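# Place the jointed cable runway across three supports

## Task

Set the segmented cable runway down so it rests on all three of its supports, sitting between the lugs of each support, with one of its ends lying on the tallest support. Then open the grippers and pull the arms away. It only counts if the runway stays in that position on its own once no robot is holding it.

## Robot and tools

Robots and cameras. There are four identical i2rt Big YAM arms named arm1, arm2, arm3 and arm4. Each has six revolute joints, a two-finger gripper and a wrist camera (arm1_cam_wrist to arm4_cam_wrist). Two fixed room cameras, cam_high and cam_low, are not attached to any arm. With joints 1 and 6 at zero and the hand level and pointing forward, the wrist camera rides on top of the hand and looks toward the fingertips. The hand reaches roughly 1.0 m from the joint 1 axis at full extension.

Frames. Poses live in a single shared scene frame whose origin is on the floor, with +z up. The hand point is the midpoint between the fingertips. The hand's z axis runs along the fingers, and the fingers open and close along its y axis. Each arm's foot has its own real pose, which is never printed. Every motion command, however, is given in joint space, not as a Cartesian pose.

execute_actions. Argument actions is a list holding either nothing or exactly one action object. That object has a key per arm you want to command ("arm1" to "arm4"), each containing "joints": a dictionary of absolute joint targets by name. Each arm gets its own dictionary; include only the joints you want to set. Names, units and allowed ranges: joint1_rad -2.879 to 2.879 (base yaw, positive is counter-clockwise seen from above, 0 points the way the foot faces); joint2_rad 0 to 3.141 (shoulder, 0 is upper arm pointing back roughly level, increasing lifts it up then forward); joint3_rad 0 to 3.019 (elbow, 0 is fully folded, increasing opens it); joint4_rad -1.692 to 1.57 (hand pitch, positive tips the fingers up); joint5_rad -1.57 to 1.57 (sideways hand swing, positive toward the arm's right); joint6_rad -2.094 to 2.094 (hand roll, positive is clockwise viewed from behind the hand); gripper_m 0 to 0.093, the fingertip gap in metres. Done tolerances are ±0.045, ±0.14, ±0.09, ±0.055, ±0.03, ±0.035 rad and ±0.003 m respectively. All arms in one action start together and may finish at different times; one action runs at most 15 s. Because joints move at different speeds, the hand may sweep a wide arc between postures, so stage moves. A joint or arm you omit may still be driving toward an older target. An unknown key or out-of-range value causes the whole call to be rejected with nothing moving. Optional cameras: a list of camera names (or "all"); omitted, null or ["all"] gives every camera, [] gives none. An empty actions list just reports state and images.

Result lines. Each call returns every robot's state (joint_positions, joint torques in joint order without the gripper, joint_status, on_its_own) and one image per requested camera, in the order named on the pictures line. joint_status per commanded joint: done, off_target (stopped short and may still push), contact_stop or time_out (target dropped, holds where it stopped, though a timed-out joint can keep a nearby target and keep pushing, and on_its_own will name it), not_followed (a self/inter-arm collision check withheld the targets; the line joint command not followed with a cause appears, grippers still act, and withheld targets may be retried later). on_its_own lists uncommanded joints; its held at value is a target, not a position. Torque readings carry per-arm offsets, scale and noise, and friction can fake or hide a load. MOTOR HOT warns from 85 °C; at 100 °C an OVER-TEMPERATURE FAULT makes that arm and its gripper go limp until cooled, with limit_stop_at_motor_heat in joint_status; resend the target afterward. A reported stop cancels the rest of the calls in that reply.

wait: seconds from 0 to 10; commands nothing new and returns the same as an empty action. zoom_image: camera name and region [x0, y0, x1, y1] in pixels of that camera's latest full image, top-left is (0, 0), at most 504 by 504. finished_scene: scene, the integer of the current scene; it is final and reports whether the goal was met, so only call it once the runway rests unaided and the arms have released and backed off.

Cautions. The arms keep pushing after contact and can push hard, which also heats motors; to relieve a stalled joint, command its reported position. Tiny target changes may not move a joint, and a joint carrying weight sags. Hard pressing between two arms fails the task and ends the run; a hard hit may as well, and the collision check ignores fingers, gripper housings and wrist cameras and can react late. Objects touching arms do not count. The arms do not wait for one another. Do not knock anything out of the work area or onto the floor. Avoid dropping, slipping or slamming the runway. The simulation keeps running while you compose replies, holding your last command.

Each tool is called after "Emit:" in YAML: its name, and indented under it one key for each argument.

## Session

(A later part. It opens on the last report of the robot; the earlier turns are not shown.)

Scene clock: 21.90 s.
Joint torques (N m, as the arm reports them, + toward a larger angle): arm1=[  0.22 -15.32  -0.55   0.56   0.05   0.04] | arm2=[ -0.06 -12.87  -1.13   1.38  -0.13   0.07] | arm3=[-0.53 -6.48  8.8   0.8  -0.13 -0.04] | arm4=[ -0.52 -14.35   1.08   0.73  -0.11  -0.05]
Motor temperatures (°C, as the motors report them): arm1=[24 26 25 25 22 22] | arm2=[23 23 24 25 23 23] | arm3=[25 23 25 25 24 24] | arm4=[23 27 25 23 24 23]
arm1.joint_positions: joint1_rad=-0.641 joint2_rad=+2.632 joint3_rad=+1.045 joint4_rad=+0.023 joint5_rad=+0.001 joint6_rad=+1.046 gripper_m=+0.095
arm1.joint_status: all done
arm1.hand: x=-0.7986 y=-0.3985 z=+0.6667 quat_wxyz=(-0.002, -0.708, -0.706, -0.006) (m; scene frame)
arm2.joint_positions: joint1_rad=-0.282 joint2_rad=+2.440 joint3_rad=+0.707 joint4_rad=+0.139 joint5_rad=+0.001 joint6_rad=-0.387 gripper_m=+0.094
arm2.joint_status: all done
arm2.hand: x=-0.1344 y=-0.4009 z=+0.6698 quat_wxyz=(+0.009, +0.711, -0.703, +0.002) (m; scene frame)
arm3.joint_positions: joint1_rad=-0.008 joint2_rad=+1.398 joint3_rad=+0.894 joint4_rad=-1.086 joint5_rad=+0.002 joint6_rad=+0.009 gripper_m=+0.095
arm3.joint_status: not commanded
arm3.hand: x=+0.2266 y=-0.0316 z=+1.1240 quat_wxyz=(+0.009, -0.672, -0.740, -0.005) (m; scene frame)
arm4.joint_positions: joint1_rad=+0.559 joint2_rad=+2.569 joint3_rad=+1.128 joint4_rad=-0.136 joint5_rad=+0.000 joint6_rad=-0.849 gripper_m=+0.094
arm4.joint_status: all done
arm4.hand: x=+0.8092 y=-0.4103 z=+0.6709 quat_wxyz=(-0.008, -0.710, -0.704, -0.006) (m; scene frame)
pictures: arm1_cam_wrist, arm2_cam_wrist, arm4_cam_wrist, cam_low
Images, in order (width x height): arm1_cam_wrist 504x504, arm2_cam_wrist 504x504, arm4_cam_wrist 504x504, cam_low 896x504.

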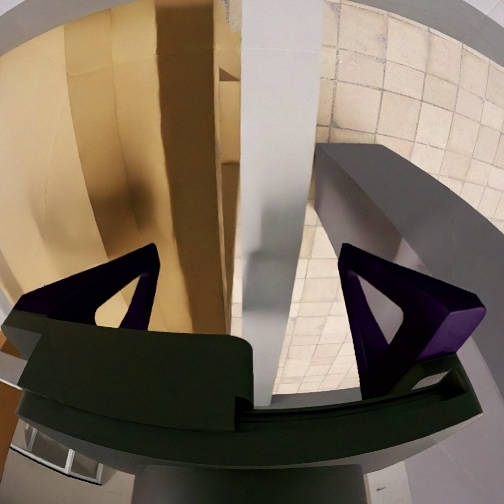

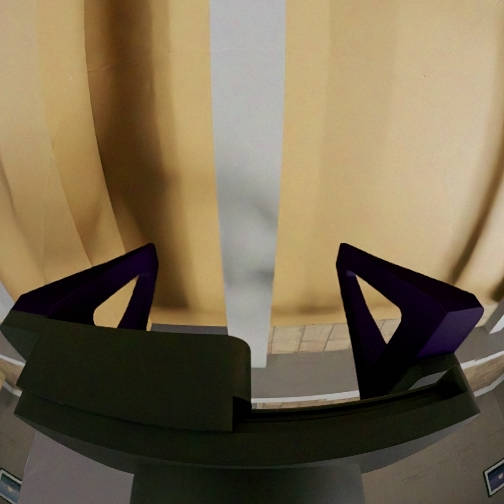

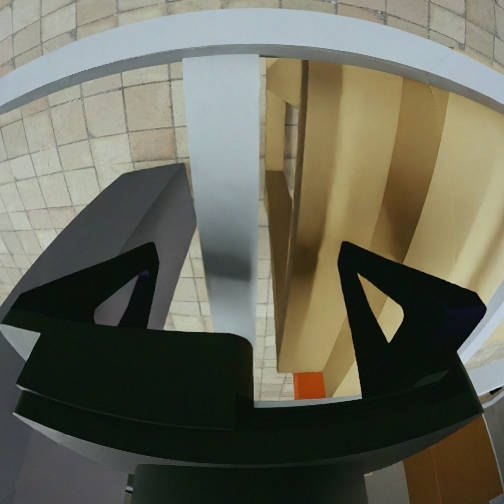

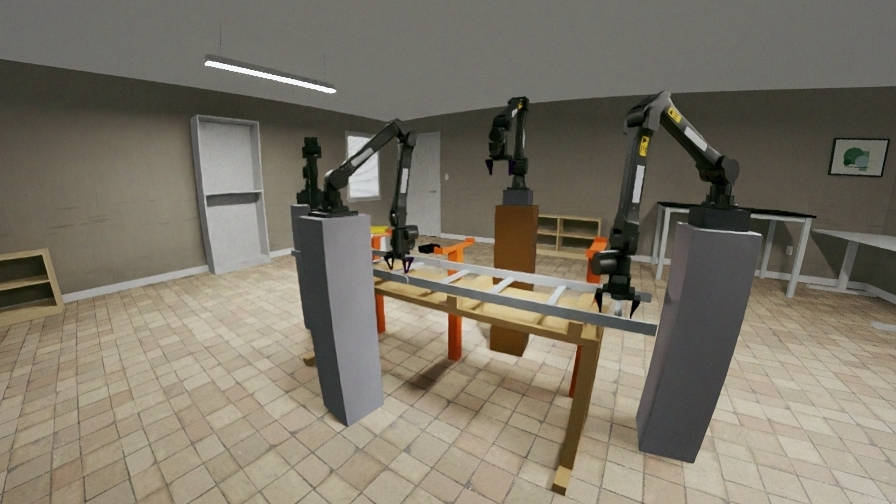

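Emit:
execute_actions:
  actions:
    - {"arm1":{"joints":{"joint1_rad":-0.639,"joint2_rad":2.709,"joint3_rad":1.081,"joint4_rad":0.057}},"arm4":{"joints":{"joint1_rad":0.567,"joint2_rad":2.64,"joint3_rad":1.155,"joint4_rad":-0.086}},"arm2":{"joints":{"joint2_rad":2.512,"joint3_rad":0.753,"joint4_rad":0.188}}}
  cameras: []

Emit:
execute_actions:
  actions:
    - {"arm1":{"joints":{"gripper_m":0}},"arm4":{"joints":{"gripper_m":0}},"arm2":{"joints":{"gripper_m":0}}}
  cameras: ["arm1_cam_wrist","arm2_cam_wrist","arm4_cam_wrist","cam_low"]

Scene clock: 22.97 s.
Joint torques (N m, as the arm reports them, + toward a larger angle): arm1=[ -0.31 -14.77  -0.63   0.64   0.06   0.04] | arm2=[ -0.08 -11.4   -1.77   1.3   -0.13   0.07] | arm3=[-0.44 -6.46  8.81  0.81 -0.12 -0.05] | arm4=[  0.45 -13.68   0.93   0.78  -0.11  -0.05]
Motor temperatures (°C, as the motors report them): arm1=[24 26 25 25 22 22] | arm2=[23 23 24 25 23 23] | arm3=[25 23 25 25 24 24] | arm4=[23 27 25 23 24 23]
arm1.joint_positions: joint1_rad=-0.641 joint2_rad=+2.700 joint3_rad=+1.081 joint4_rad=+0.052 joint5_rad=+0.001 joint6_rad=+1.046 gripper_m=+0.095
arm1.joint_status: all done
arm1.hand: x=-0.8029 y=-0.3957 z=+0.6418 quat_wxyz=(-0.001, -0.708, -0.706, -0.006) (m; scene frame)
arm2.joint_positions: joint1_rad=-0.282 joint2_rad=+2.501 joint3_rad=+0.758 joint4_rad=+0.182 joint5_rad=+0.001 joint6_rad=-0.387 gripper_m=+0.094
arm2.joint_status: all done
arm2.hand: x=-0.1288 y=-0.3864 z=+0.6498 quat_wxyz=(-0.006, +0.711, -0.704, -0.005) (m; scene frame)
arm3.joint_positions: joint1_rad=-0.008 joint2_rad=+1.398 joint3_rad=+0.894 joint4_rad=-1.086 joint5_rad=+0.002 joint6_rad=+0.009 gripper_m=+0.095
arm3.joint_status: not commanded
arm3.hand: x=+0.2266 y=-0.0316 z=+1.1240 quat_wxyz=(+0.009, -0.672, -0.740, -0.005) (m; scene frame)
arm4.joint_positions: joint1_rad=+0.559 joint2_rad=+2.636 joint3_rad=+1.154 joint4_rad=-0.099 joint5_rad=+0.000 joint6_rad=-0.849 gripper_m=+0.094
arm4.joint_status: all done
arm4.hand: x=+0.8153 y=-0.4055 z=+0.6452 quat_wxyz=(-0.008, -0.710, -0.704, -0.008) (m; scene frame)
pictures: none
No camera images: the call's "cameras" was empty. Leave "cameras" out to get every camera's image.

Scene clock: 23.70 s.
Joint torques (N m, as the arm reports them, + toward a larger angle): arm1=[ -0.22 -15.1   -0.29   0.67  -0.15  -0.03] | arm2=[ -0.47 -11.67  -1.63   1.24   0.46   0.04] | arm3=[-0.41 -6.46  8.78  0.79 -0.13 -0.04] | arm4=[  0.19 -13.91   1.12   0.73   0.1    0.01]
Motor temperatures (°C, as the motors report them): arm1=[24 26 25 25 22 22] | arm2=[23 23 24 25 23 23] | arm3=[25 23 25 25 24 24] | arm4=[23 27 25 23 24 23]
arm1.joint_positions: joint1_rad=-0.643 joint2_rad=+2.703 joint3_rad=+1.077 joint4_rad=+0.051 joint5_rad=+0.007 joint6_rad=+1.054 gripper_m=+0.023
arm1.joint_status: gripper_m off_target (ended at +0.023, target +0.000)
arm1.hand: x=-0.8075 y=-0.3950 z=+0.6411 quat_wxyz=(+0.002, -0.711, -0.703, -0.002) (m; scene frame)
arm2.joint_positions: joint1_rad=-0.277 joint2_rad=+2.503 joint3_rad=+0.755 joint4_rad=+0.182 joint5_rad=-0.013 joint6_rad=-0.385 gripper_m=+0.024
arm2.joint_status: gripper_m off_target (ended at +0.024, target +0.000)
arm2.hand: x=-0.1335 y=-0.3870 z=+0.6494 quat_wxyz=(-0.001, +0.712, -0.702, -0.011) (m; scene frame)
arm3.joint_positions: joint1_rad=-0.008 joint2_rad=+1.398 joint3_rad=+0.894 joint4_rad=-1.086 joint5_rad=+0.002 joint6_rad=+0.009 gripper_m=+0.095
arm3.joint_status: not commanded
arm3.hand: x=+0.2266 y=-0.0316 z=+1.1240 quat_wxyz=(+0.009, -0.672, -0.740, -0.005) (m; scene frame)
arm4.joint_positions: joint1_rad=+0.563 joint2_rad=+2.636 joint3_rad=+1.150 joint4_rad=-0.097 joint5_rad=-0.004 joint6_rad=-0.855 gripper_m=+0.024
arm4.joint_status: gripper_m off_target (ended at +0.024, target +0.000)
arm4.hand: x=+0.8181 y=-0.4059 z=+0.6450 quat_wxyz=(-0.011, -0.706, -0.708, -0.009) (m; scene frame)
pictures: arm1_cam_wrist, arm2_cam_wrist, arm4_cam_wrist, cam_low
Images, in order (width x height): arm1_cam_wrist 504x504, arm2_cam_wrist 504x504, arm4_cam_wrist 504x504, cam_low 896x504.

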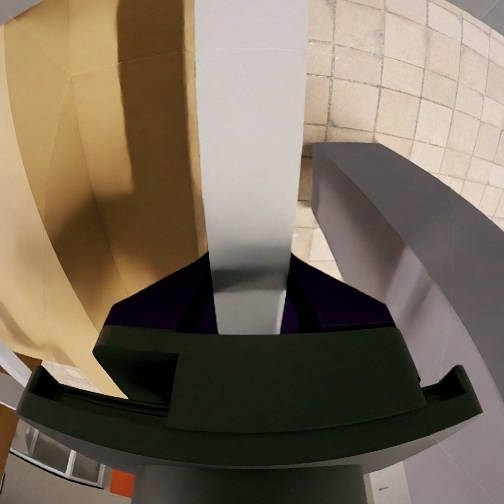

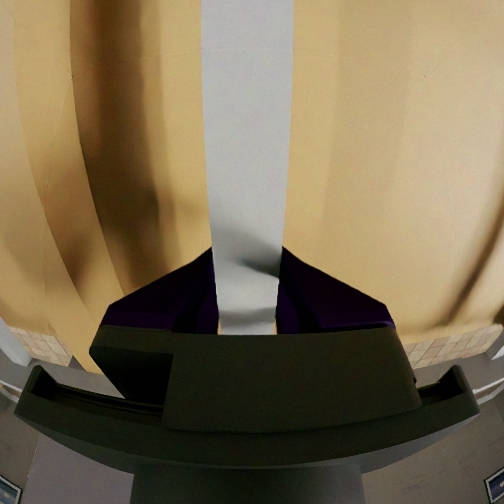

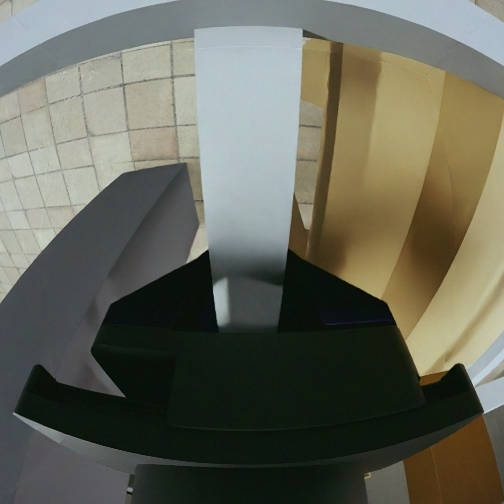

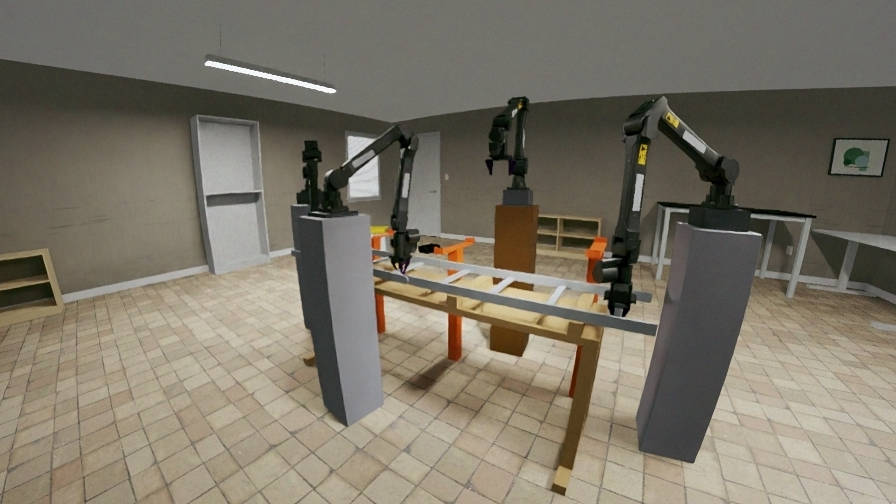

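Emit:
execute_actions:
  actions:
    - {"arm1":{"joints":{"joint2_rad":2.362,"joint3_rad":0.881,"joint4_rad":-0.09}},"arm4":{"joints":{"joint2_rad":2.309,"joint3_rad":0.984,"joint4_rad":-0.246}},"arm2":{"joints":{"joint2_rad":2.109,"joint3_rad":0.622,"joint4_rad":-0.084}},"arm3":{"joints":{"joint1_rad":-0.646,"joint2_rad":1.492,"joint3_rad":0.865,"joint4_rad":-0.944}}}

Scene clock: 25.30 s.
Joint torques (N m, as the arm reports them, + toward a larger angle): arm1=[  0.08 -16.98  -0.36  -0.37  -0.98  -0.03] | arm2=[ -0.39 -19.37  -2.54   0.11   0.44   0.06] | arm3=[-0.79 -7.73  7.73  0.62 -0.12 -0.04] | arm4=[  0.26 -17.08   0.97  -1.14   0.35   0.04]
Motor temperatures (°C, as the motors report them): arm1=[24 26 25 25 23 22] | arm2=[23 24 24 25 23 23] | arm3=[25 23 25 25 24 24] | arm4=[23 27 25 23 24 23]
arm1.joint_positions: joint1_rad=-0.645 joint2_rad=+2.391 joint3_rad=+0.891 joint4_rad=-0.073 joint5_rad=+0.031 joint6_rad=+1.054 gripper_m=+0.023
arm1.joint_status: all done
arm1.hand: x=-0.8105 y=-0.4002 z=+0.7505 quat_wxyz=(-0.002, -0.712, -0.703, +0.010) (m; scene frame)
arm2.joint_positions: joint1_rad=-0.278 joint2_rad=+2.215 joint3_rad=+0.654 joint4_rad=-0.058 joint5_rad=-0.013 joint6_rad=-0.387 gripper_m=+0.024
arm2.joint_status: all done
arm2.hand: x=-0.1349 y=-0.3927 z=+0.7347 quat_wxyz=(+0.023, +0.712, -0.702, +0.000) (m; scene frame)
arm3.joint_positions: joint1_rad=-0.647 joint2_rad=+1.494 joint3_rad=+0.865 joint4_rad=-0.956 joint5_rad=+0.002 joint6_rad=+0.009 gripper_m=+0.095
arm3.joint_status: all done
arm3.hand: x=+0.0032 y=+0.0051 z=+1.0824 quat_wxyz=(+0.005, -0.871, -0.492, -0.005) (m; scene frame)
arm4.joint_positions: joint1_rad=+0.566 joint2_rad=+2.363 joint3_rad=+0.995 joint4_rad=-0.209 joint5_rad=-0.009 joint6_rad=-0.858 gripper_m=+0.024
arm4.joint_status: all done
arm4.hand: x=+0.8189 y=-0.4061 z=+0.7450 quat_wxyz=(-0.013, -0.704, -0.710, -0.006) (m; scene frame)
pictures: arm1_cam_wrist, arm2_cam_wrist, arm3_cam_wrist, arm4_cam_wrist, cam_high, cam_low
Images, in order (width x height): arm1_cam_wrist 504x504, arm2_cam_wrist 504x504, arm3_cam_wrist 504x504, arm4_cam_wrist 504x504, cam_high 896x504, cam_low 896x504.

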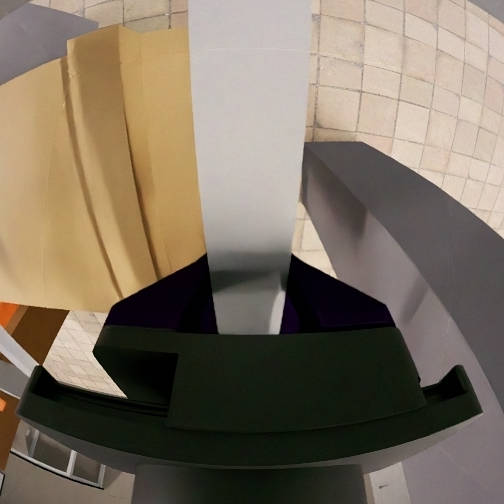

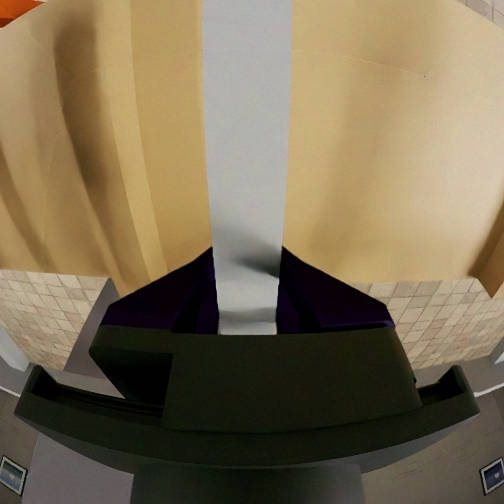

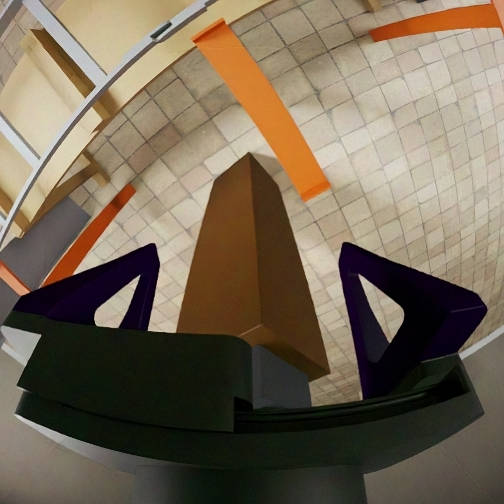

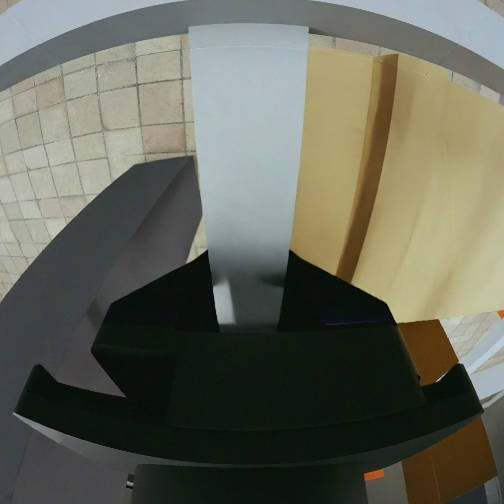

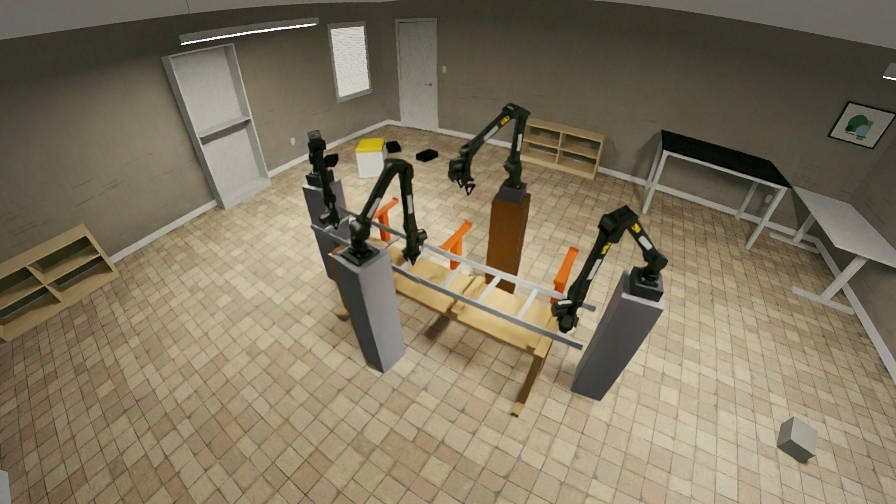

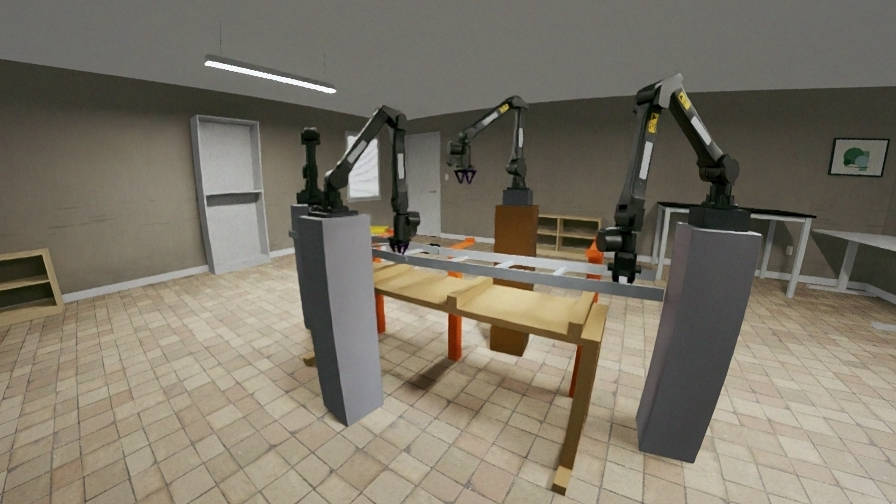

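Emit:
execute_actions:
  actions:
    - {"arm1":{"joints":{"joint2_rad":1.936,"joint3_rad":0.773,"joint4_rad":-0.408}},"arm4":{"joints":{"joint2_rad":1.907,"joint3_rad":0.911,"joint4_rad":-0.575}},"arm2":{"joints":{"joint2_rad":1.517,"joint3_rad":0.604,"joint4_rad":-0.658}},"arm3":{"joints":{"joint1_rad":-0.3,"joint2_rad":1.1,"joint3_rad":0.6,"joint4_rad":-0.6}}}
  cameras: ["arm3_cam_wrist","cam_low","cam_high"]

Scene clock: 28.20 s.
Joint torques (N m, as the arm reports them, + toward a larger angle): arm1=[  0.99 -14.9    3.43  -0.8   -1.11   0.13] | arm2=[ -0.49 -17.85   5.1   -1.84  -0.13   0.07] | arm3=[-0.99 -3.01  9.05  1.92 -0.13 -0.04] | arm4=[ -1.08 -15.35   5.46  -1.18   0.41  -0.04]
Motor temperatures (°C, as the motors report them): arm1=[24 26 25 25 23 22] | arm2=[23 24 24 25 23 23] | arm3=[25 23 25 25 24 24] | arm4=[23 27 25 23 24 23]
arm1.joint_positions: joint1_rad=-0.657 joint2_rad=+1.958 joint3_rad=+0.777 joint4_rad=-0.381 joint5_rad=+0.034 joint6_rad=+1.038 gripper_m=+0.023
arm1.joint_status: all done
arm1.hand: x=-0.8113 y=-0.4078 z=+0.8948 quat_wxyz=(-0.008, -0.711, -0.704, +0.010) (m; scene frame)
arm2.joint_positions: joint1_rad=-0.277 joint2_rad=+1.641 joint3_rad=+0.593 joint4_rad=-0.578 joint5_rad=+0.001 joint6_rad=-0.388 gripper_m=+0.024
arm2.joint_status: joint4_rad time_out (moved -0.520 of -0.600); the others done
arm2.on_its_own: joint4_rad reads -0.578 and still pushes toward -0.658 since a time_out
arm2.hand: x=-0.1329 y=-0.3965 z=+0.8966 quat_wxyz=(+0.024, +0.713, -0.701, +0.008) (m; scene frame)
arm3.joint_positions: joint1_rad=-0.302 joint2_rad=+1.097 joint3_rad=+0.601 joint4_rad=-0.618 joint5_rad=+0.002 joint6_rad=+0.009 gripper_m=+0.095
arm3.joint_status: all done
arm3.hand: x=+0.1231 y=-0.0275 z=+1.1353 quat_wxyz=(-0.143, -0.753, -0.617, +0.175) (m; scene frame)
arm4.joint_positions: joint1_rad=+0.578 joint2_rad=+1.955 joint3_rad=+0.905 joint4_rad=-0.536 joint5_rad=-0.011 joint6_rad=-0.850 gripper_m=+0.024
arm4.joint_status: all done
arm4.hand: x=+0.8209 y=-0.4083 z=+0.8960 quat_wxyz=(-0.014, -0.703, -0.711, -0.010) (m; scene frame)
pictures: arm3_cam_wrist, cam_high, cam_low
Images, in order (width x height): arm3_cam_wrist 504x504, cam_high 896x504, cam_low 896x504.

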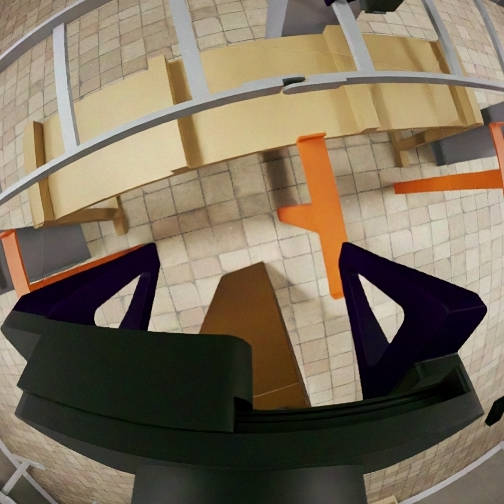

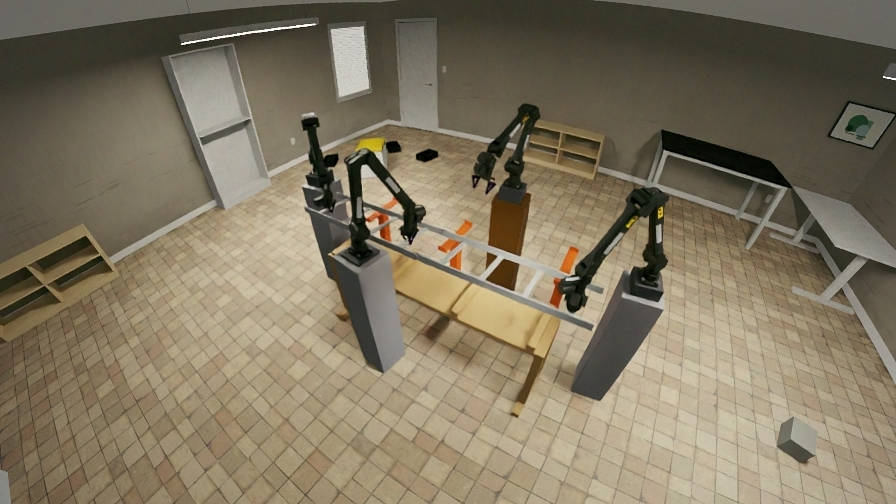

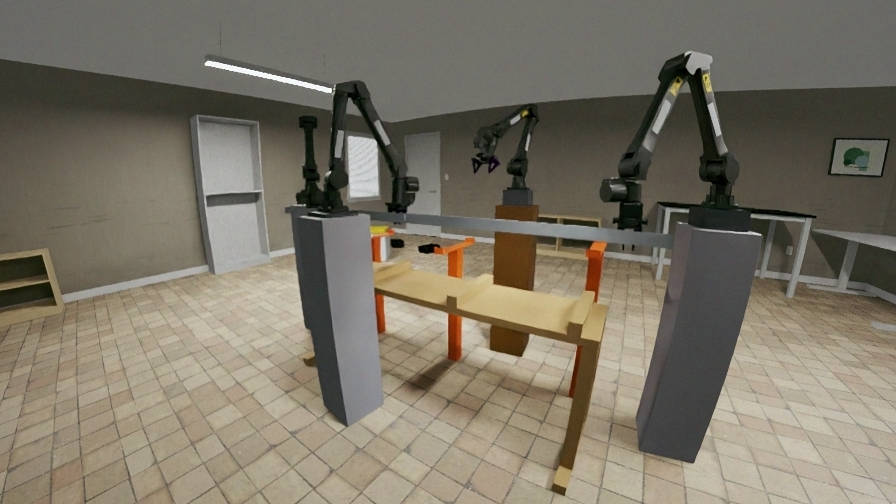

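Emit:
execute_actions:
  actions:
    - {"arm1":{"joints":{"joint1_rad":-0.377,"joint2_rad":1.663,"joint3_rad":0.663,"joint4_rad":-0.571,"joint6_rad":1.309}},"arm4":{"joints":{"joint1_rad":0.346,"joint2_rad":1.617,"joint3_rad":0.757,"joint4_rad":-0.711,"joint6_rad":-1.071}},"arm2":{"joints":{"joint1_rad":-0.172,"joint2_rad":1.576,"joint3_rad":0.925,"joint4_rad":-0.92,"joint6_rad":-0.27}},"arm3":{"joints":{"joint1_rad":2.3,"joint2_rad":0.8}}}
  cameras: ["arm1_cam_wrist","arm4_cam_wrist","cam_low","cam_high"]

Scene clock: 30.83 s.
Joint torques (N m, as the arm reports them, + toward a larger angle): arm1=[  0.79 -13.41   5.13  -0.49  -1.61   0.01] | arm2=[ -0.3  -22.33   8.44  -2.44   0.1    0.1 ] | arm3=[-0.87 -0.13 10.78  2.33 -0.11 -0.05] | arm4=[ -0.05 -13.02   6.24  -1.43   1.19   0.29]
Motor temperatures (°C, as the motors report them): arm1=[24 26 25 25 23 22] | arm2=[23 24 24 25 23 23] | arm3=[25 23 25 25 24 24] | arm4=[23 27 25 23 24 23]
arm1.joint_positions: joint1_rad=-0.394 joint2_rad=+1.697 joint3_rad=+0.662 joint4_rad=-0.553 joint5_rad=+0.050 joint6_rad=+1.305 gripper_m=+0.023
arm1.joint_status: all done
arm1.hand: x=-0.8170 y=-0.3083 z=+0.9628 quat_wxyz=(-0.004, -0.711, -0.702, +0.020) (m; scene frame)
arm2.joint_positions: joint1_rad=-0.170 joint2_rad=+1.721 joint3_rad=+0.889 joint4_rad=-0.827 joint5_rad=-0.004 joint6_rad=-0.283 gripper_m=+0.024
arm2.joint_status: joint2_rad time_out (moved +0.079 of -0.065); joint4_rad time_out (moved -0.248 of -0.342); the others done
arm2.on_its_own: joint2_rad reads +1.721 and still pushes toward +1.576 since a time_out; joint4_rad reads -0.827 and still pushes toward -0.920 since a time_out
arm2.hand: x=-0.1406 y=-0.3016 z=+0.9378 quat_wxyz=(+0.038, +0.713, -0.700, +0.016) (m; scene frame)
arm3.joint_positions: joint1_rad=+2.296 joint2_rad=+0.792 joint3_rad=+0.595 joint4_rad=-0.617 joint5_rad=+0.001 joint6_rad=+0.009 gripper_m=+0.095
arm3.joint_status: all done
arm3.hand: x=+0.4231 y=+0.5781 z=+1.2337 quat_wxyz=(-0.336, +0.374, -0.851, -0.152) (m; scene frame)
arm4.joint_positions: joint1_rad=+0.343 joint2_rad=+1.672 joint3_rad=+0.753 joint4_rad=-0.664 joint5_rad=-0.028 joint6_rad=-1.091 gripper_m=+0.024
arm4.joint_status: all done
arm4.hand: x=+0.8146 y=-0.3043 z=+0.9673 quat_wxyz=(-0.023, -0.701, -0.713, -0.005) (m; scene frame)
pictures: arm1_cam_wrist, arm4_cam_wrist, cam_high, cam_low
Images, in order (width x height): arm1_cam_wrist 504x504, arm4_cam_wrist 504x504, cam_high 896x504, cam_low 896x504.

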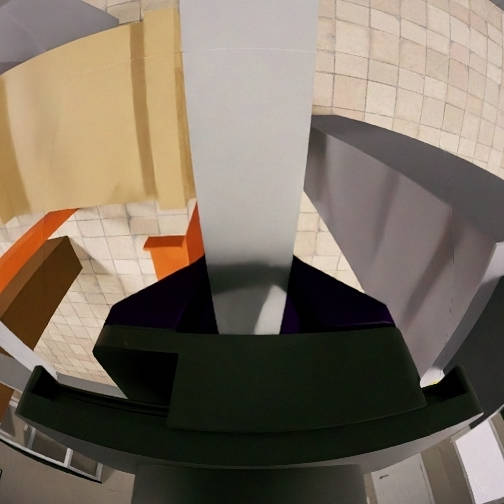

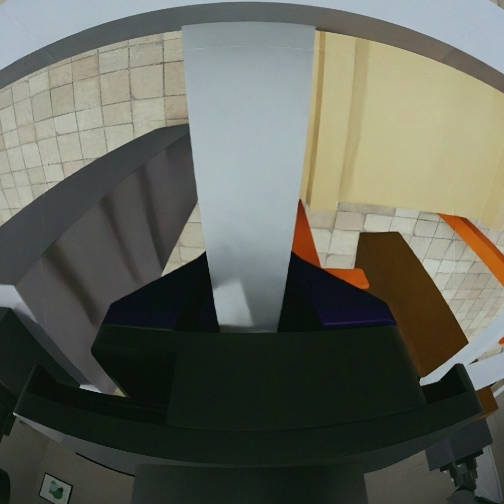

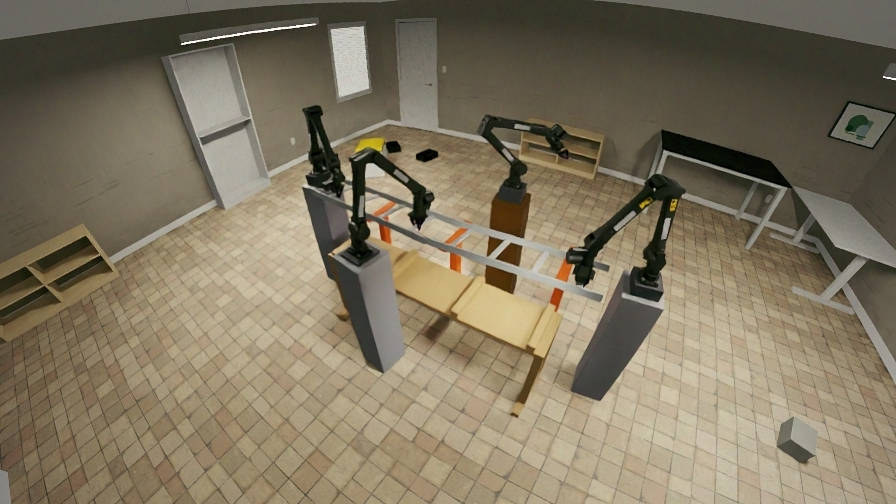

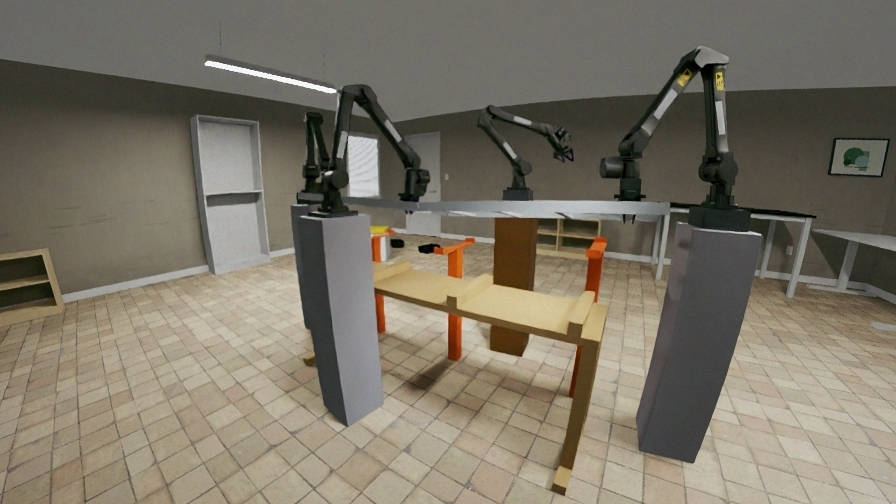

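Emit:
execute_actions:
  actions:
    - {"arm3":{"joints":{"joint1_rad":-0.186,"joint2_rad":1.2,"joint3_rad":1.5,"joint4_rad":-1.4,"joint6_rad":-0.075}}}
  cameras: []

Emit:
execute_actions:
  actions:
    - {"arm3":{"joints":{"joint2_rad":2.089,"joint3_rad":1.706,"joint4_rad":-1.188}}}
  cameras: ["arm3_cam_wrist","cam_high"]

Scene clock: 33.47 s.
Joint torques (N m, as the arm reports them, + toward a larger angle): arm1=[  0.83 -13.38   5.14  -0.48  -1.62   0.01] | arm2=[ -0.39 -22.41   8.43  -2.45   0.09   0.1 ] | arm3=[-1.16 -6.89 13.54  0.28 -0.09 -0.06] | arm4=[ -0.04 -13.06   6.24  -1.49   1.18   0.3 ]
Motor temperatures (°C, as the motors report them): arm1=[24 26 25 25 24 22] | arm2=[23 25 25 25 23 23] | arm3=[25 23 26 25 24 24] | arm4=[23 27 25 23 25 23]
arm1.joint_positions: joint1_rad=-0.394 joint2_rad=+1.697 joint3_rad=+0.662 joint4_rad=-0.553 joint5_rad=+0.050 joint6_rad=+1.305 gripper_m=+0.023
arm1.joint_status: not commanded
arm1.hand: x=-0.8170 y=-0.3083 z=+0.9628 quat_wxyz=(-0.004, -0.711, -0.702, +0.020) (m; scene frame)
arm2.joint_positions: joint1_rad=-0.170 joint2_rad=+1.721 joint3_rad=+0.889 joint4_rad=-0.827 joint5_rad=-0.004 joint6_rad=-0.283 gripper_m=+0.024
arm2.joint_status: not commanded
arm2.on_its_own: joint2_rad reads +1.721 and still pushes toward +1.576 since a time_out; joint4_rad reads -0.827 and still pushes toward -0.920 since a time_out
arm2.hand: x=-0.1406 y=-0.3016 z=+0.9378 quat_wxyz=(+0.038, +0.713, -0.700, +0.016) (m; scene frame)
arm3.joint_positions: joint1_rad=-0.187 joint2_rad=+1.217 joint3_rad=+1.458 joint4_rad=-1.386 joint5_rad=+0.001 joint6_rad=-0.065 gripper_m=+0.095
arm3.joint_status: all done
arm3.hand: x=+0.1588 y=-0.1059 z=+1.4157 quat_wxyz=(-0.138, -0.694, -0.688, +0.160) (m; scene frame)
arm4.joint_positions: joint1_rad=+0.343 joint2_rad=+1.672 joint3_rad=+0.753 joint4_rad=-0.664 joint5_rad=-0.028 joint6_rad=-1.091 gripper_m=+0.024
arm4.joint_status: not commanded
arm4.hand: x=+0.8146 y=-0.3043 z=+0.9673 quat_wxyz=(-0.023, -0.701, -0.713, -0.005) (m; scene frame)
pictures: none
No camera images: the call's "cameras" was empty. Leave "cameras" out to get every camera's image.

Scene clock: 35.13 s.
Joint torques (N m, as the arm reports them, + toward a larger angle): arm1=[  0.77 -13.42   5.15  -0.49  -1.61   0.01] | arm2=[ -0.38 -22.48   8.41  -2.44   0.09   0.1 ] | arm3=[ -1.1  -17.35  10.78   0.33  -0.1   -0.05] | arm4=[  0.02 -13.06   6.25  -1.42   1.19   0.3 ]
Motor temperatures (°C, as the motors report them): arm1=[24 26 25 25 24 22] | arm2=[23 25 25 25 23 23] | arm3=[25 23 26 25 24 24] | arm4=[23 27 25 23 25 23]
arm1.joint_positions: joint1_rad=-0.394 joint2_rad=+1.697 joint3_rad=+0.662 joint4_rad=-0.553 joint5_rad=+0.050 joint6_rad=+1.305 gripper_m=+0.023
arm1.joint_status: not commanded
arm1.hand: x=-0.8170 y=-0.3083 z=+0.9628 quat_wxyz=(-0.004, -0.711, -0.702, +0.020) (m; scene frame)
arm2.joint_positions: joint1_rad=-0.170 joint2_rad=+1.721 joint3_rad=+0.889 joint4_rad=-0.827 joint5_rad=-0.004 joint6_rad=-0.283 gripper_m=+0.024
arm2.joint_status: not commanded
arm2.on_its_own: joint2_rad reads +1.721 and still pushes toward +1.576 since a time_out; joint4_rad reads -0.827 and still pushes toward -0.920 since a time_out
arm2.hand: x=-0.1406 y=-0.3016 z=+0.9378 quat_wxyz=(+0.038, +0.713, -0.700, +0.016) (m; scene frame)
arm3.joint_positions: joint1_rad=-0.187 joint2_rad=+2.106 joint3_rad=+1.679 joint4_rad=-1.196 joint5_rad=+0.001 joint6_rad=-0.065 gripper_m=+0.095
arm3.joint_status: all done
arm3.hand: x=+0.1448 y=-0.2865 z=+1.0567 quat_wxyz=(+0.019, -0.710, -0.704, -0.019) (m; scene frame)
arm4.joint_positions: joint1_rad=+0.343 joint2_rad=+1.672 joint3_rad=+0.753 joint4_rad=-0.664 joint5_rad=-0.028 joint6_rad=-1.091 gripper_m=+0.024
arm4.joint_status: not commanded
arm4.hand: x=+0.8146 y=-0.3043 z=+0.9673 quat_wxyz=(-0.023, -0.701, -0.713, -0.005) (m; scene frame)
pictures: arm3_cam_wrist, cam_high
Images, in order (width x height): arm3_cam_wrist 504x504, cam_high 896x504.

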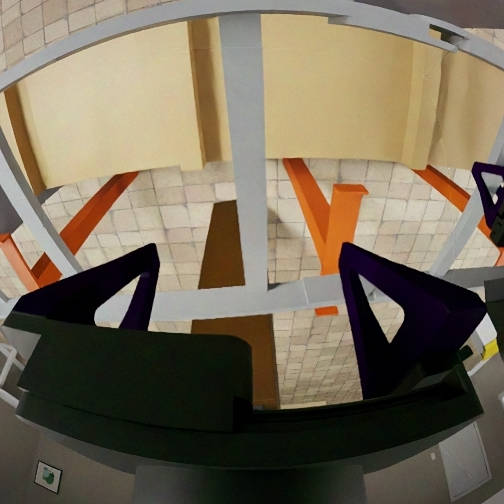

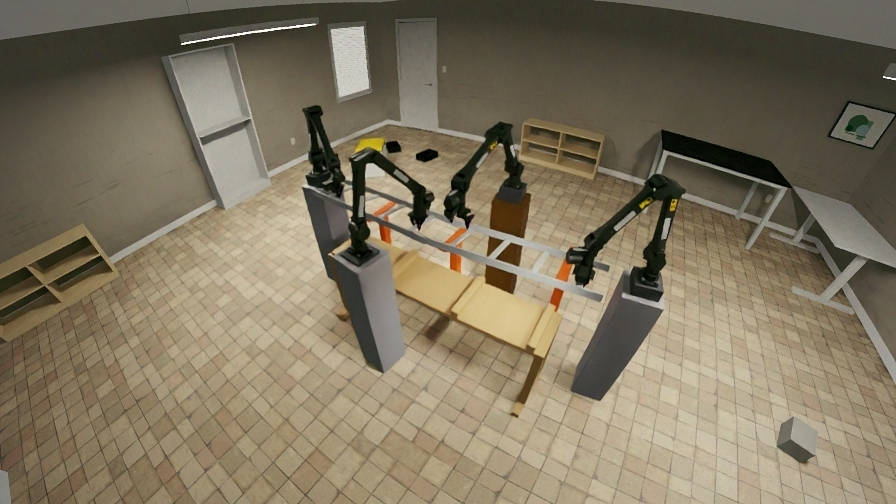

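Emit:
execute_actions:
  actions:
    - {"arm3":{"joints":{"joint2_rad":2.268,"joint3_rad":1.658,"joint4_rad":-0.961}}}
  cameras: ["arm3_cam_wrist"]

Emit:
execute_actions:
  actions:
    - {"arm3":{"joints":{"gripper_m":0}}}
  cameras: ["arm3_cam_wrist","cam_low"]

Scene clock: 36.33 s.
Joint torques (N m, as the arm reports them, + toward a larger angle): arm1=[  0.8  -13.43   5.15  -0.5   -1.61   0.01] | arm2=[ -0.33 -22.34   8.44  -2.43   0.1    0.11] | arm3=[ -1.25 -17.8    8.86   0.67  -0.09  -0.05] | arm4=[  0.   -13.02   6.25  -1.43   1.2    0.3 ]
Motor temperatures (°C, as the motors report them): arm1=[24 26 25 25 24 22] | arm2=[23 25 25 25 23 23] | arm3=[25 24 26 25 24 24] | arm4=[23 27 25 23 25 23]
arm1.joint_positions: joint1_rad=-0.394 joint2_rad=+1.697 joint3_rad=+0.662 joint4_rad=-0.553 joint5_rad=+0.050 joint6_rad=+1.305 gripper_m=+0.023
arm1.joint_status: not commanded
arm1.hand: x=-0.8170 y=-0.3083 z=+0.9628 quat_wxyz=(-0.004, -0.711, -0.702, +0.020) (m; scene frame)
arm2.joint_positions: joint1_rad=-0.170 joint2_rad=+1.721 joint3_rad=+0.889 joint4_rad=-0.827 joint5_rad=-0.004 joint6_rad=-0.283 gripper_m=+0.024
arm2.joint_status: not commanded
arm2.on_its_own: joint2_rad reads +1.721 and still pushes toward +1.576 since a time_out; joint4_rad reads -0.827 and still pushes toward -0.920 since a time_out
arm2.hand: x=-0.1406 y=-0.3016 z=+0.9378 quat_wxyz=(+0.038, +0.713, -0.700, +0.016) (m; scene frame)
arm3.joint_positions: joint1_rad=-0.187 joint2_rad=+2.282 joint3_rad=+1.643 joint4_rad=-0.975 joint5_rad=+0.001 joint6_rad=-0.065 gripper_m=+0.095
arm3.joint_status: all done
arm3.hand: x=+0.1440 y=-0.2948 z=+0.9387 quat_wxyz=(+0.015, -0.710, -0.704, -0.016) (m; scene frame)
arm4.joint_positions: joint1_rad=+0.343 joint2_rad=+1.672 joint3_rad=+0.753 joint4_rad=-0.664 joint5_rad=-0.028 joint6_rad=-1.091 gripper_m=+0.024
arm4.joint_status: not commanded
arm4.hand: x=+0.8146 y=-0.3043 z=+0.9673 quat_wxyz=(-0.023, -0.701, -0.713, -0.005) (m; scene frame)
pictures: arm3_cam_wrist
Images, in order (width x height): arm3_cam_wrist 504x504.

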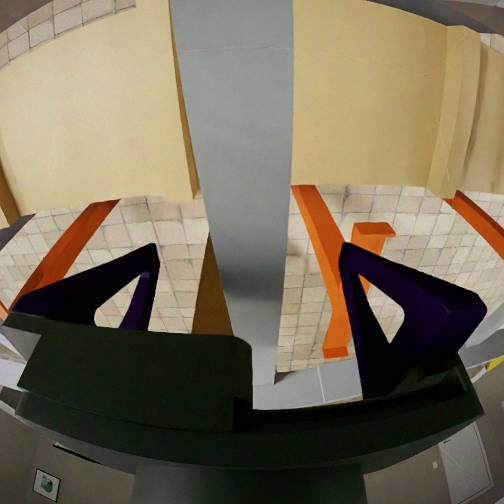

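Scene clock: 37.07 s.
Joint torques (N m, as the arm reports them, + toward a larger angle): arm1=[  0.77 -13.47   5.14  -0.54  -1.6    0.01] | arm2=[ -0.39 -22.3    8.43  -2.44   0.09   0.1 ] | arm3=[ -1.05 -18.09   8.8    0.64  -0.28   0.23] | arm4=[  0.09 -13.15   6.25  -1.43   1.21   0.3 ]
Motor temperatures (°C, as the motors report them): arm1=[24 26 25 25 24 22] | arm2=[23 25 25 25 23 23] | arm3=[25 24 26 25 24 24] | arm4=[23 27 25 23 25 23]
arm1.joint_positions: joint1_rad=-0.394 joint2_rad=+1.697 joint3_rad=+0.662 joint4_rad=-0.552 joint5_rad=+0.050 joint6_rad=+1.305 gripper_m=+0.023
arm1.joint_status: not commanded
arm1.hand: x=-0.8168 y=-0.3083 z=+0.9628 quat_wxyz=(-0.004, -0.711, -0.702, +0.020) (m; scene frame)
arm2.joint_positions: joint1_rad=-0.170 joint2_rad=+1.721 joint3_rad=+0.889 joint4_rad=-0.827 joint5_rad=-0.004 joint6_rad=-0.283 gripper_m=+0.024
arm2.joint_status: not commanded
arm2.on_its_own: joint2_rad reads +1.721 and still pushes toward +1.576 since a time_out; joint4_rad reads -0.827 and still pushes toward -0.920 since a time_out
arm2.hand: x=-0.1404 y=-0.3016 z=+0.9378 quat_wxyz=(+0.037, +0.713, -0.700, +0.016) (m; scene frame)
arm3.joint_positions: joint1_rad=-0.187 joint2_rad=+2.282 joint3_rad=+1.643 joint4_rad=-0.974 joint5_rad=+0.006 joint6_rad=-0.090 gripper_m=+0.025
arm3.joint_status: gripper_m off_target (ended at +0.025, target +0.000)
arm3.hand: x=+0.1428 y=-0.2949 z=+0.9387 quat_wxyz=(+0.017, -0.701, -0.713, -0.014) (m; scene frame)
arm4.joint_positions: joint1_rad=+0.343 joint2_rad=+1.672 joint3_rad=+0.753 joint4_rad=-0.664 joint5_rad=-0.028 joint6_rad=-1.091 gripper_m=+0.024
arm4.joint_status: not commanded
arm4.hand: x=+0.8146 y=-0.3043 z=+0.9673 quat_wxyz=(-0.023, -0.701, -0.713, -0.005) (m; scene frame)
pictures: arm3_cam_wrist, cam_low
Images, in order (width x height): arm3_cam_wrist 504x504, cam_low 896x504.

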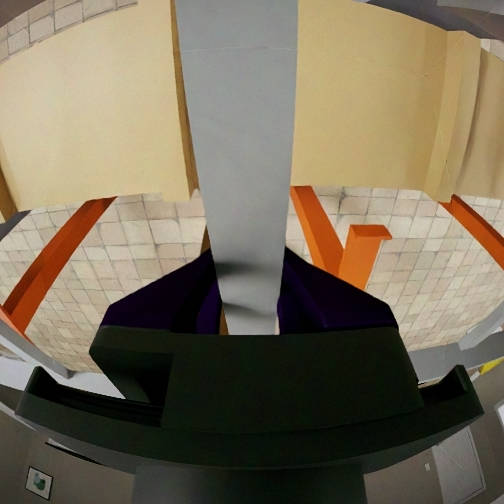

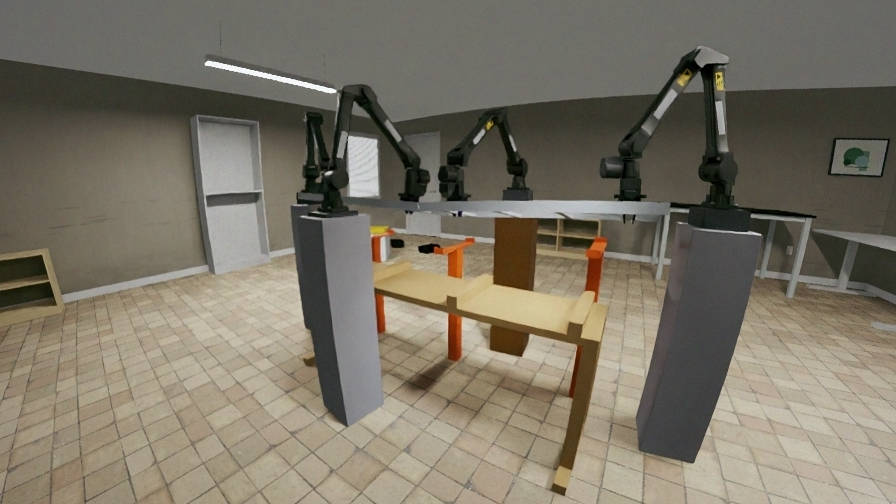

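Emit:
execute_actions:
  actions:
    - {"arm1":{"joints":{"joint1_rad":-0.065,"joint2_rad":1.673,"joint3_rad":0.627,"joint4_rad":-0.525,"joint6_rad":1.614}},"arm4":{"joints":{"joint1_rad":0.071,"joint2_rad":1.565,"joint3_rad":0.648,"joint4_rad":-0.654,"joint6_rad":-1.346}},"arm2":{"joints":{"joint1_rad":-0.114,"joint2_rad":1.78,"joint3_rad":1.204,"joint4_rad":-0.946,"joint6_rad":-0.212}},"arm3":{"joints":{"joint1_rad":-0.201,"joint2_rad":1.99,"joint3_rad":1.248,"joint4_rad":-0.8,"joint6_rad":-0.09}}}
  cameras: ["arm1_cam_wrist","arm4_cam_wrist","arm3_cam_wrist","cam_high"]

Scene clock: 39.70 s.
Joint torques (N m, as the arm reports them, + toward a larger angle): arm1=[ -0.14 -13.2    4.39  -0.29  -0.96  -0.16] | arm2=[ -0.01 -24.35   8.64  -1.21   0.04   0.15] | arm3=[ -1.09 -20.22   6.51  -1.25  -0.23   0.25] | arm4=[  0.24 -11.75   5.72  -1.17   0.37   0.3 ]
Motor temperatures (°C, as the motors report them): arm1=[24 26 25 25 24 22] | arm2=[23 26 25 25 23 23] | arm3=[25 24 26 25 24 24] | arm4=[23 27 25 23 25 23]
arm1.joint_positions: joint1_rad=-0.071 joint2_rad=+1.707 joint3_rad=+0.630 joint4_rad=-0.512 joint5_rad=+0.031 joint6_rad=+1.627 gripper_m=+0.023
arm1.joint_status: all done
arm1.hand: x=-0.8123 y=-0.2011 z=+0.9546 quat_wxyz=(-0.005, -0.711, -0.703, +0.011) (m; scene frame)
arm2.joint_positions: joint1_rad=-0.117 joint2_rad=+1.903 joint3_rad=+1.175 joint4_rad=-0.886 joint5_rad=-0.003 joint6_rad=-0.231 gripper_m=+0.024
arm2.joint_status: joint4_rad time_out (moved -0.059 of -0.119); the others done
arm2.on_its_own: joint4_rad reads -0.886 and still pushes toward -0.946 since a time_out
arm2.hand: x=-0.1385 y=-0.1967 z=+0.9373 quat_wxyz=(+0.018, +0.714, -0.700, +0.007) (m; scene frame)
arm3.joint_positions: joint1_rad=-0.202 joint2_rad=+2.082 joint3_rad=+1.247 joint4_rad=-0.774 joint5_rad=+0.004 joint6_rad=-0.107 gripper_m=+0.025
arm3.joint_status: all done
arm3.hand: x=+0.1431 y=-0.1910 z=+0.9380 quat_wxyz=(+0.015, -0.701, -0.713, -0.013) (m; scene frame)
arm4.joint_positions: joint1_rad=+0.065 joint2_rad=+1.618 joint3_rad=+0.644 joint4_rad=-0.615 joint5_rad=-0.011 joint6_rad=-1.366 gripper_m=+0.024
arm4.joint_status: all done
arm4.hand: x=+0.8160 y=-0.2011 z=+0.9595 quat_wxyz=(-0.018, -0.702, -0.712, -0.008) (m; scene frame)
pictures: arm1_cam_wrist, arm3_cam_wrist, arm4_cam_wrist, cam_high
Images, in order (width x height): arm1_cam_wrist 504x504, arm3_cam_wrist 504x504, arm4_cam_wrist 504x504, cam_high 896x504.

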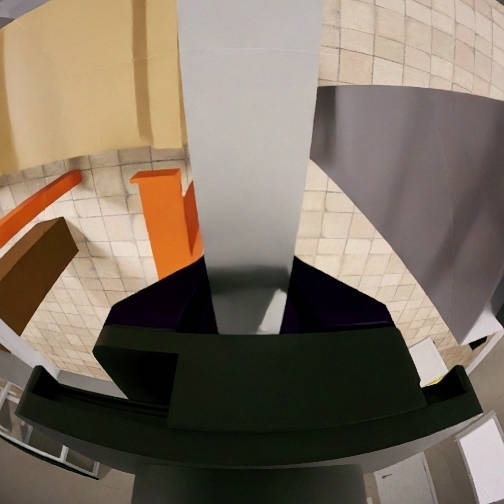

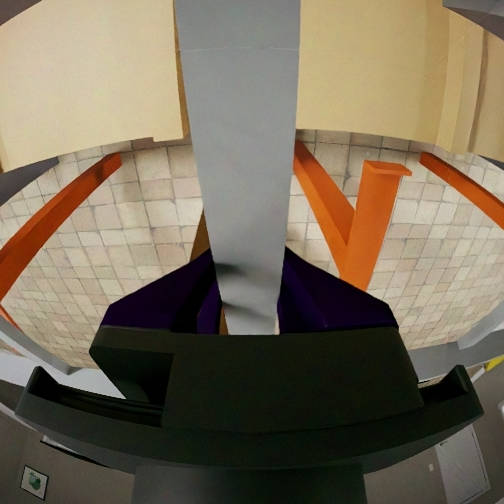

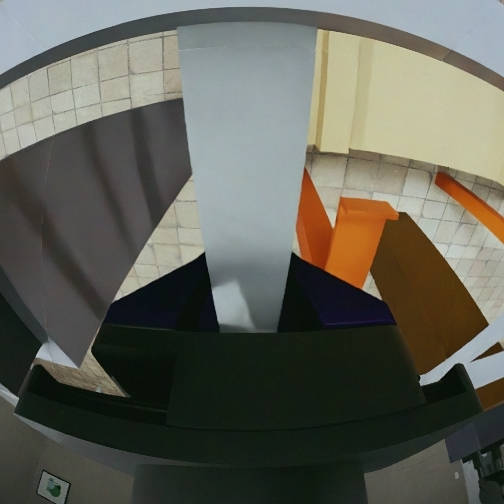

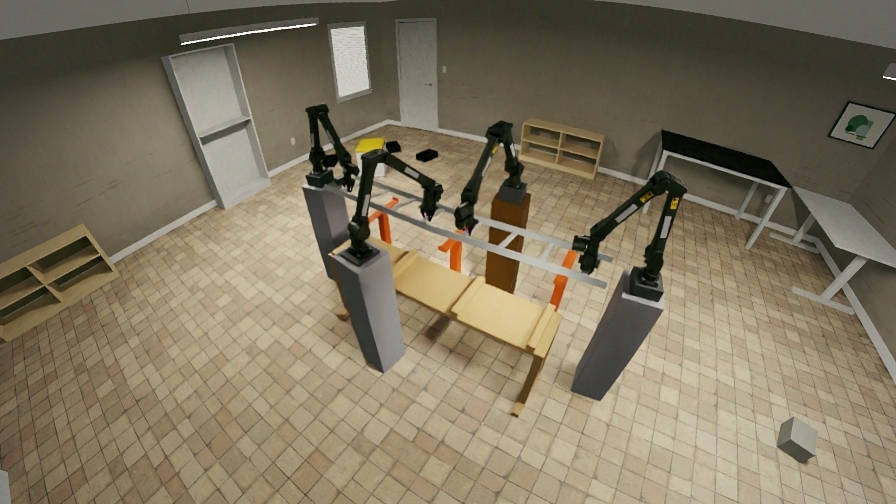

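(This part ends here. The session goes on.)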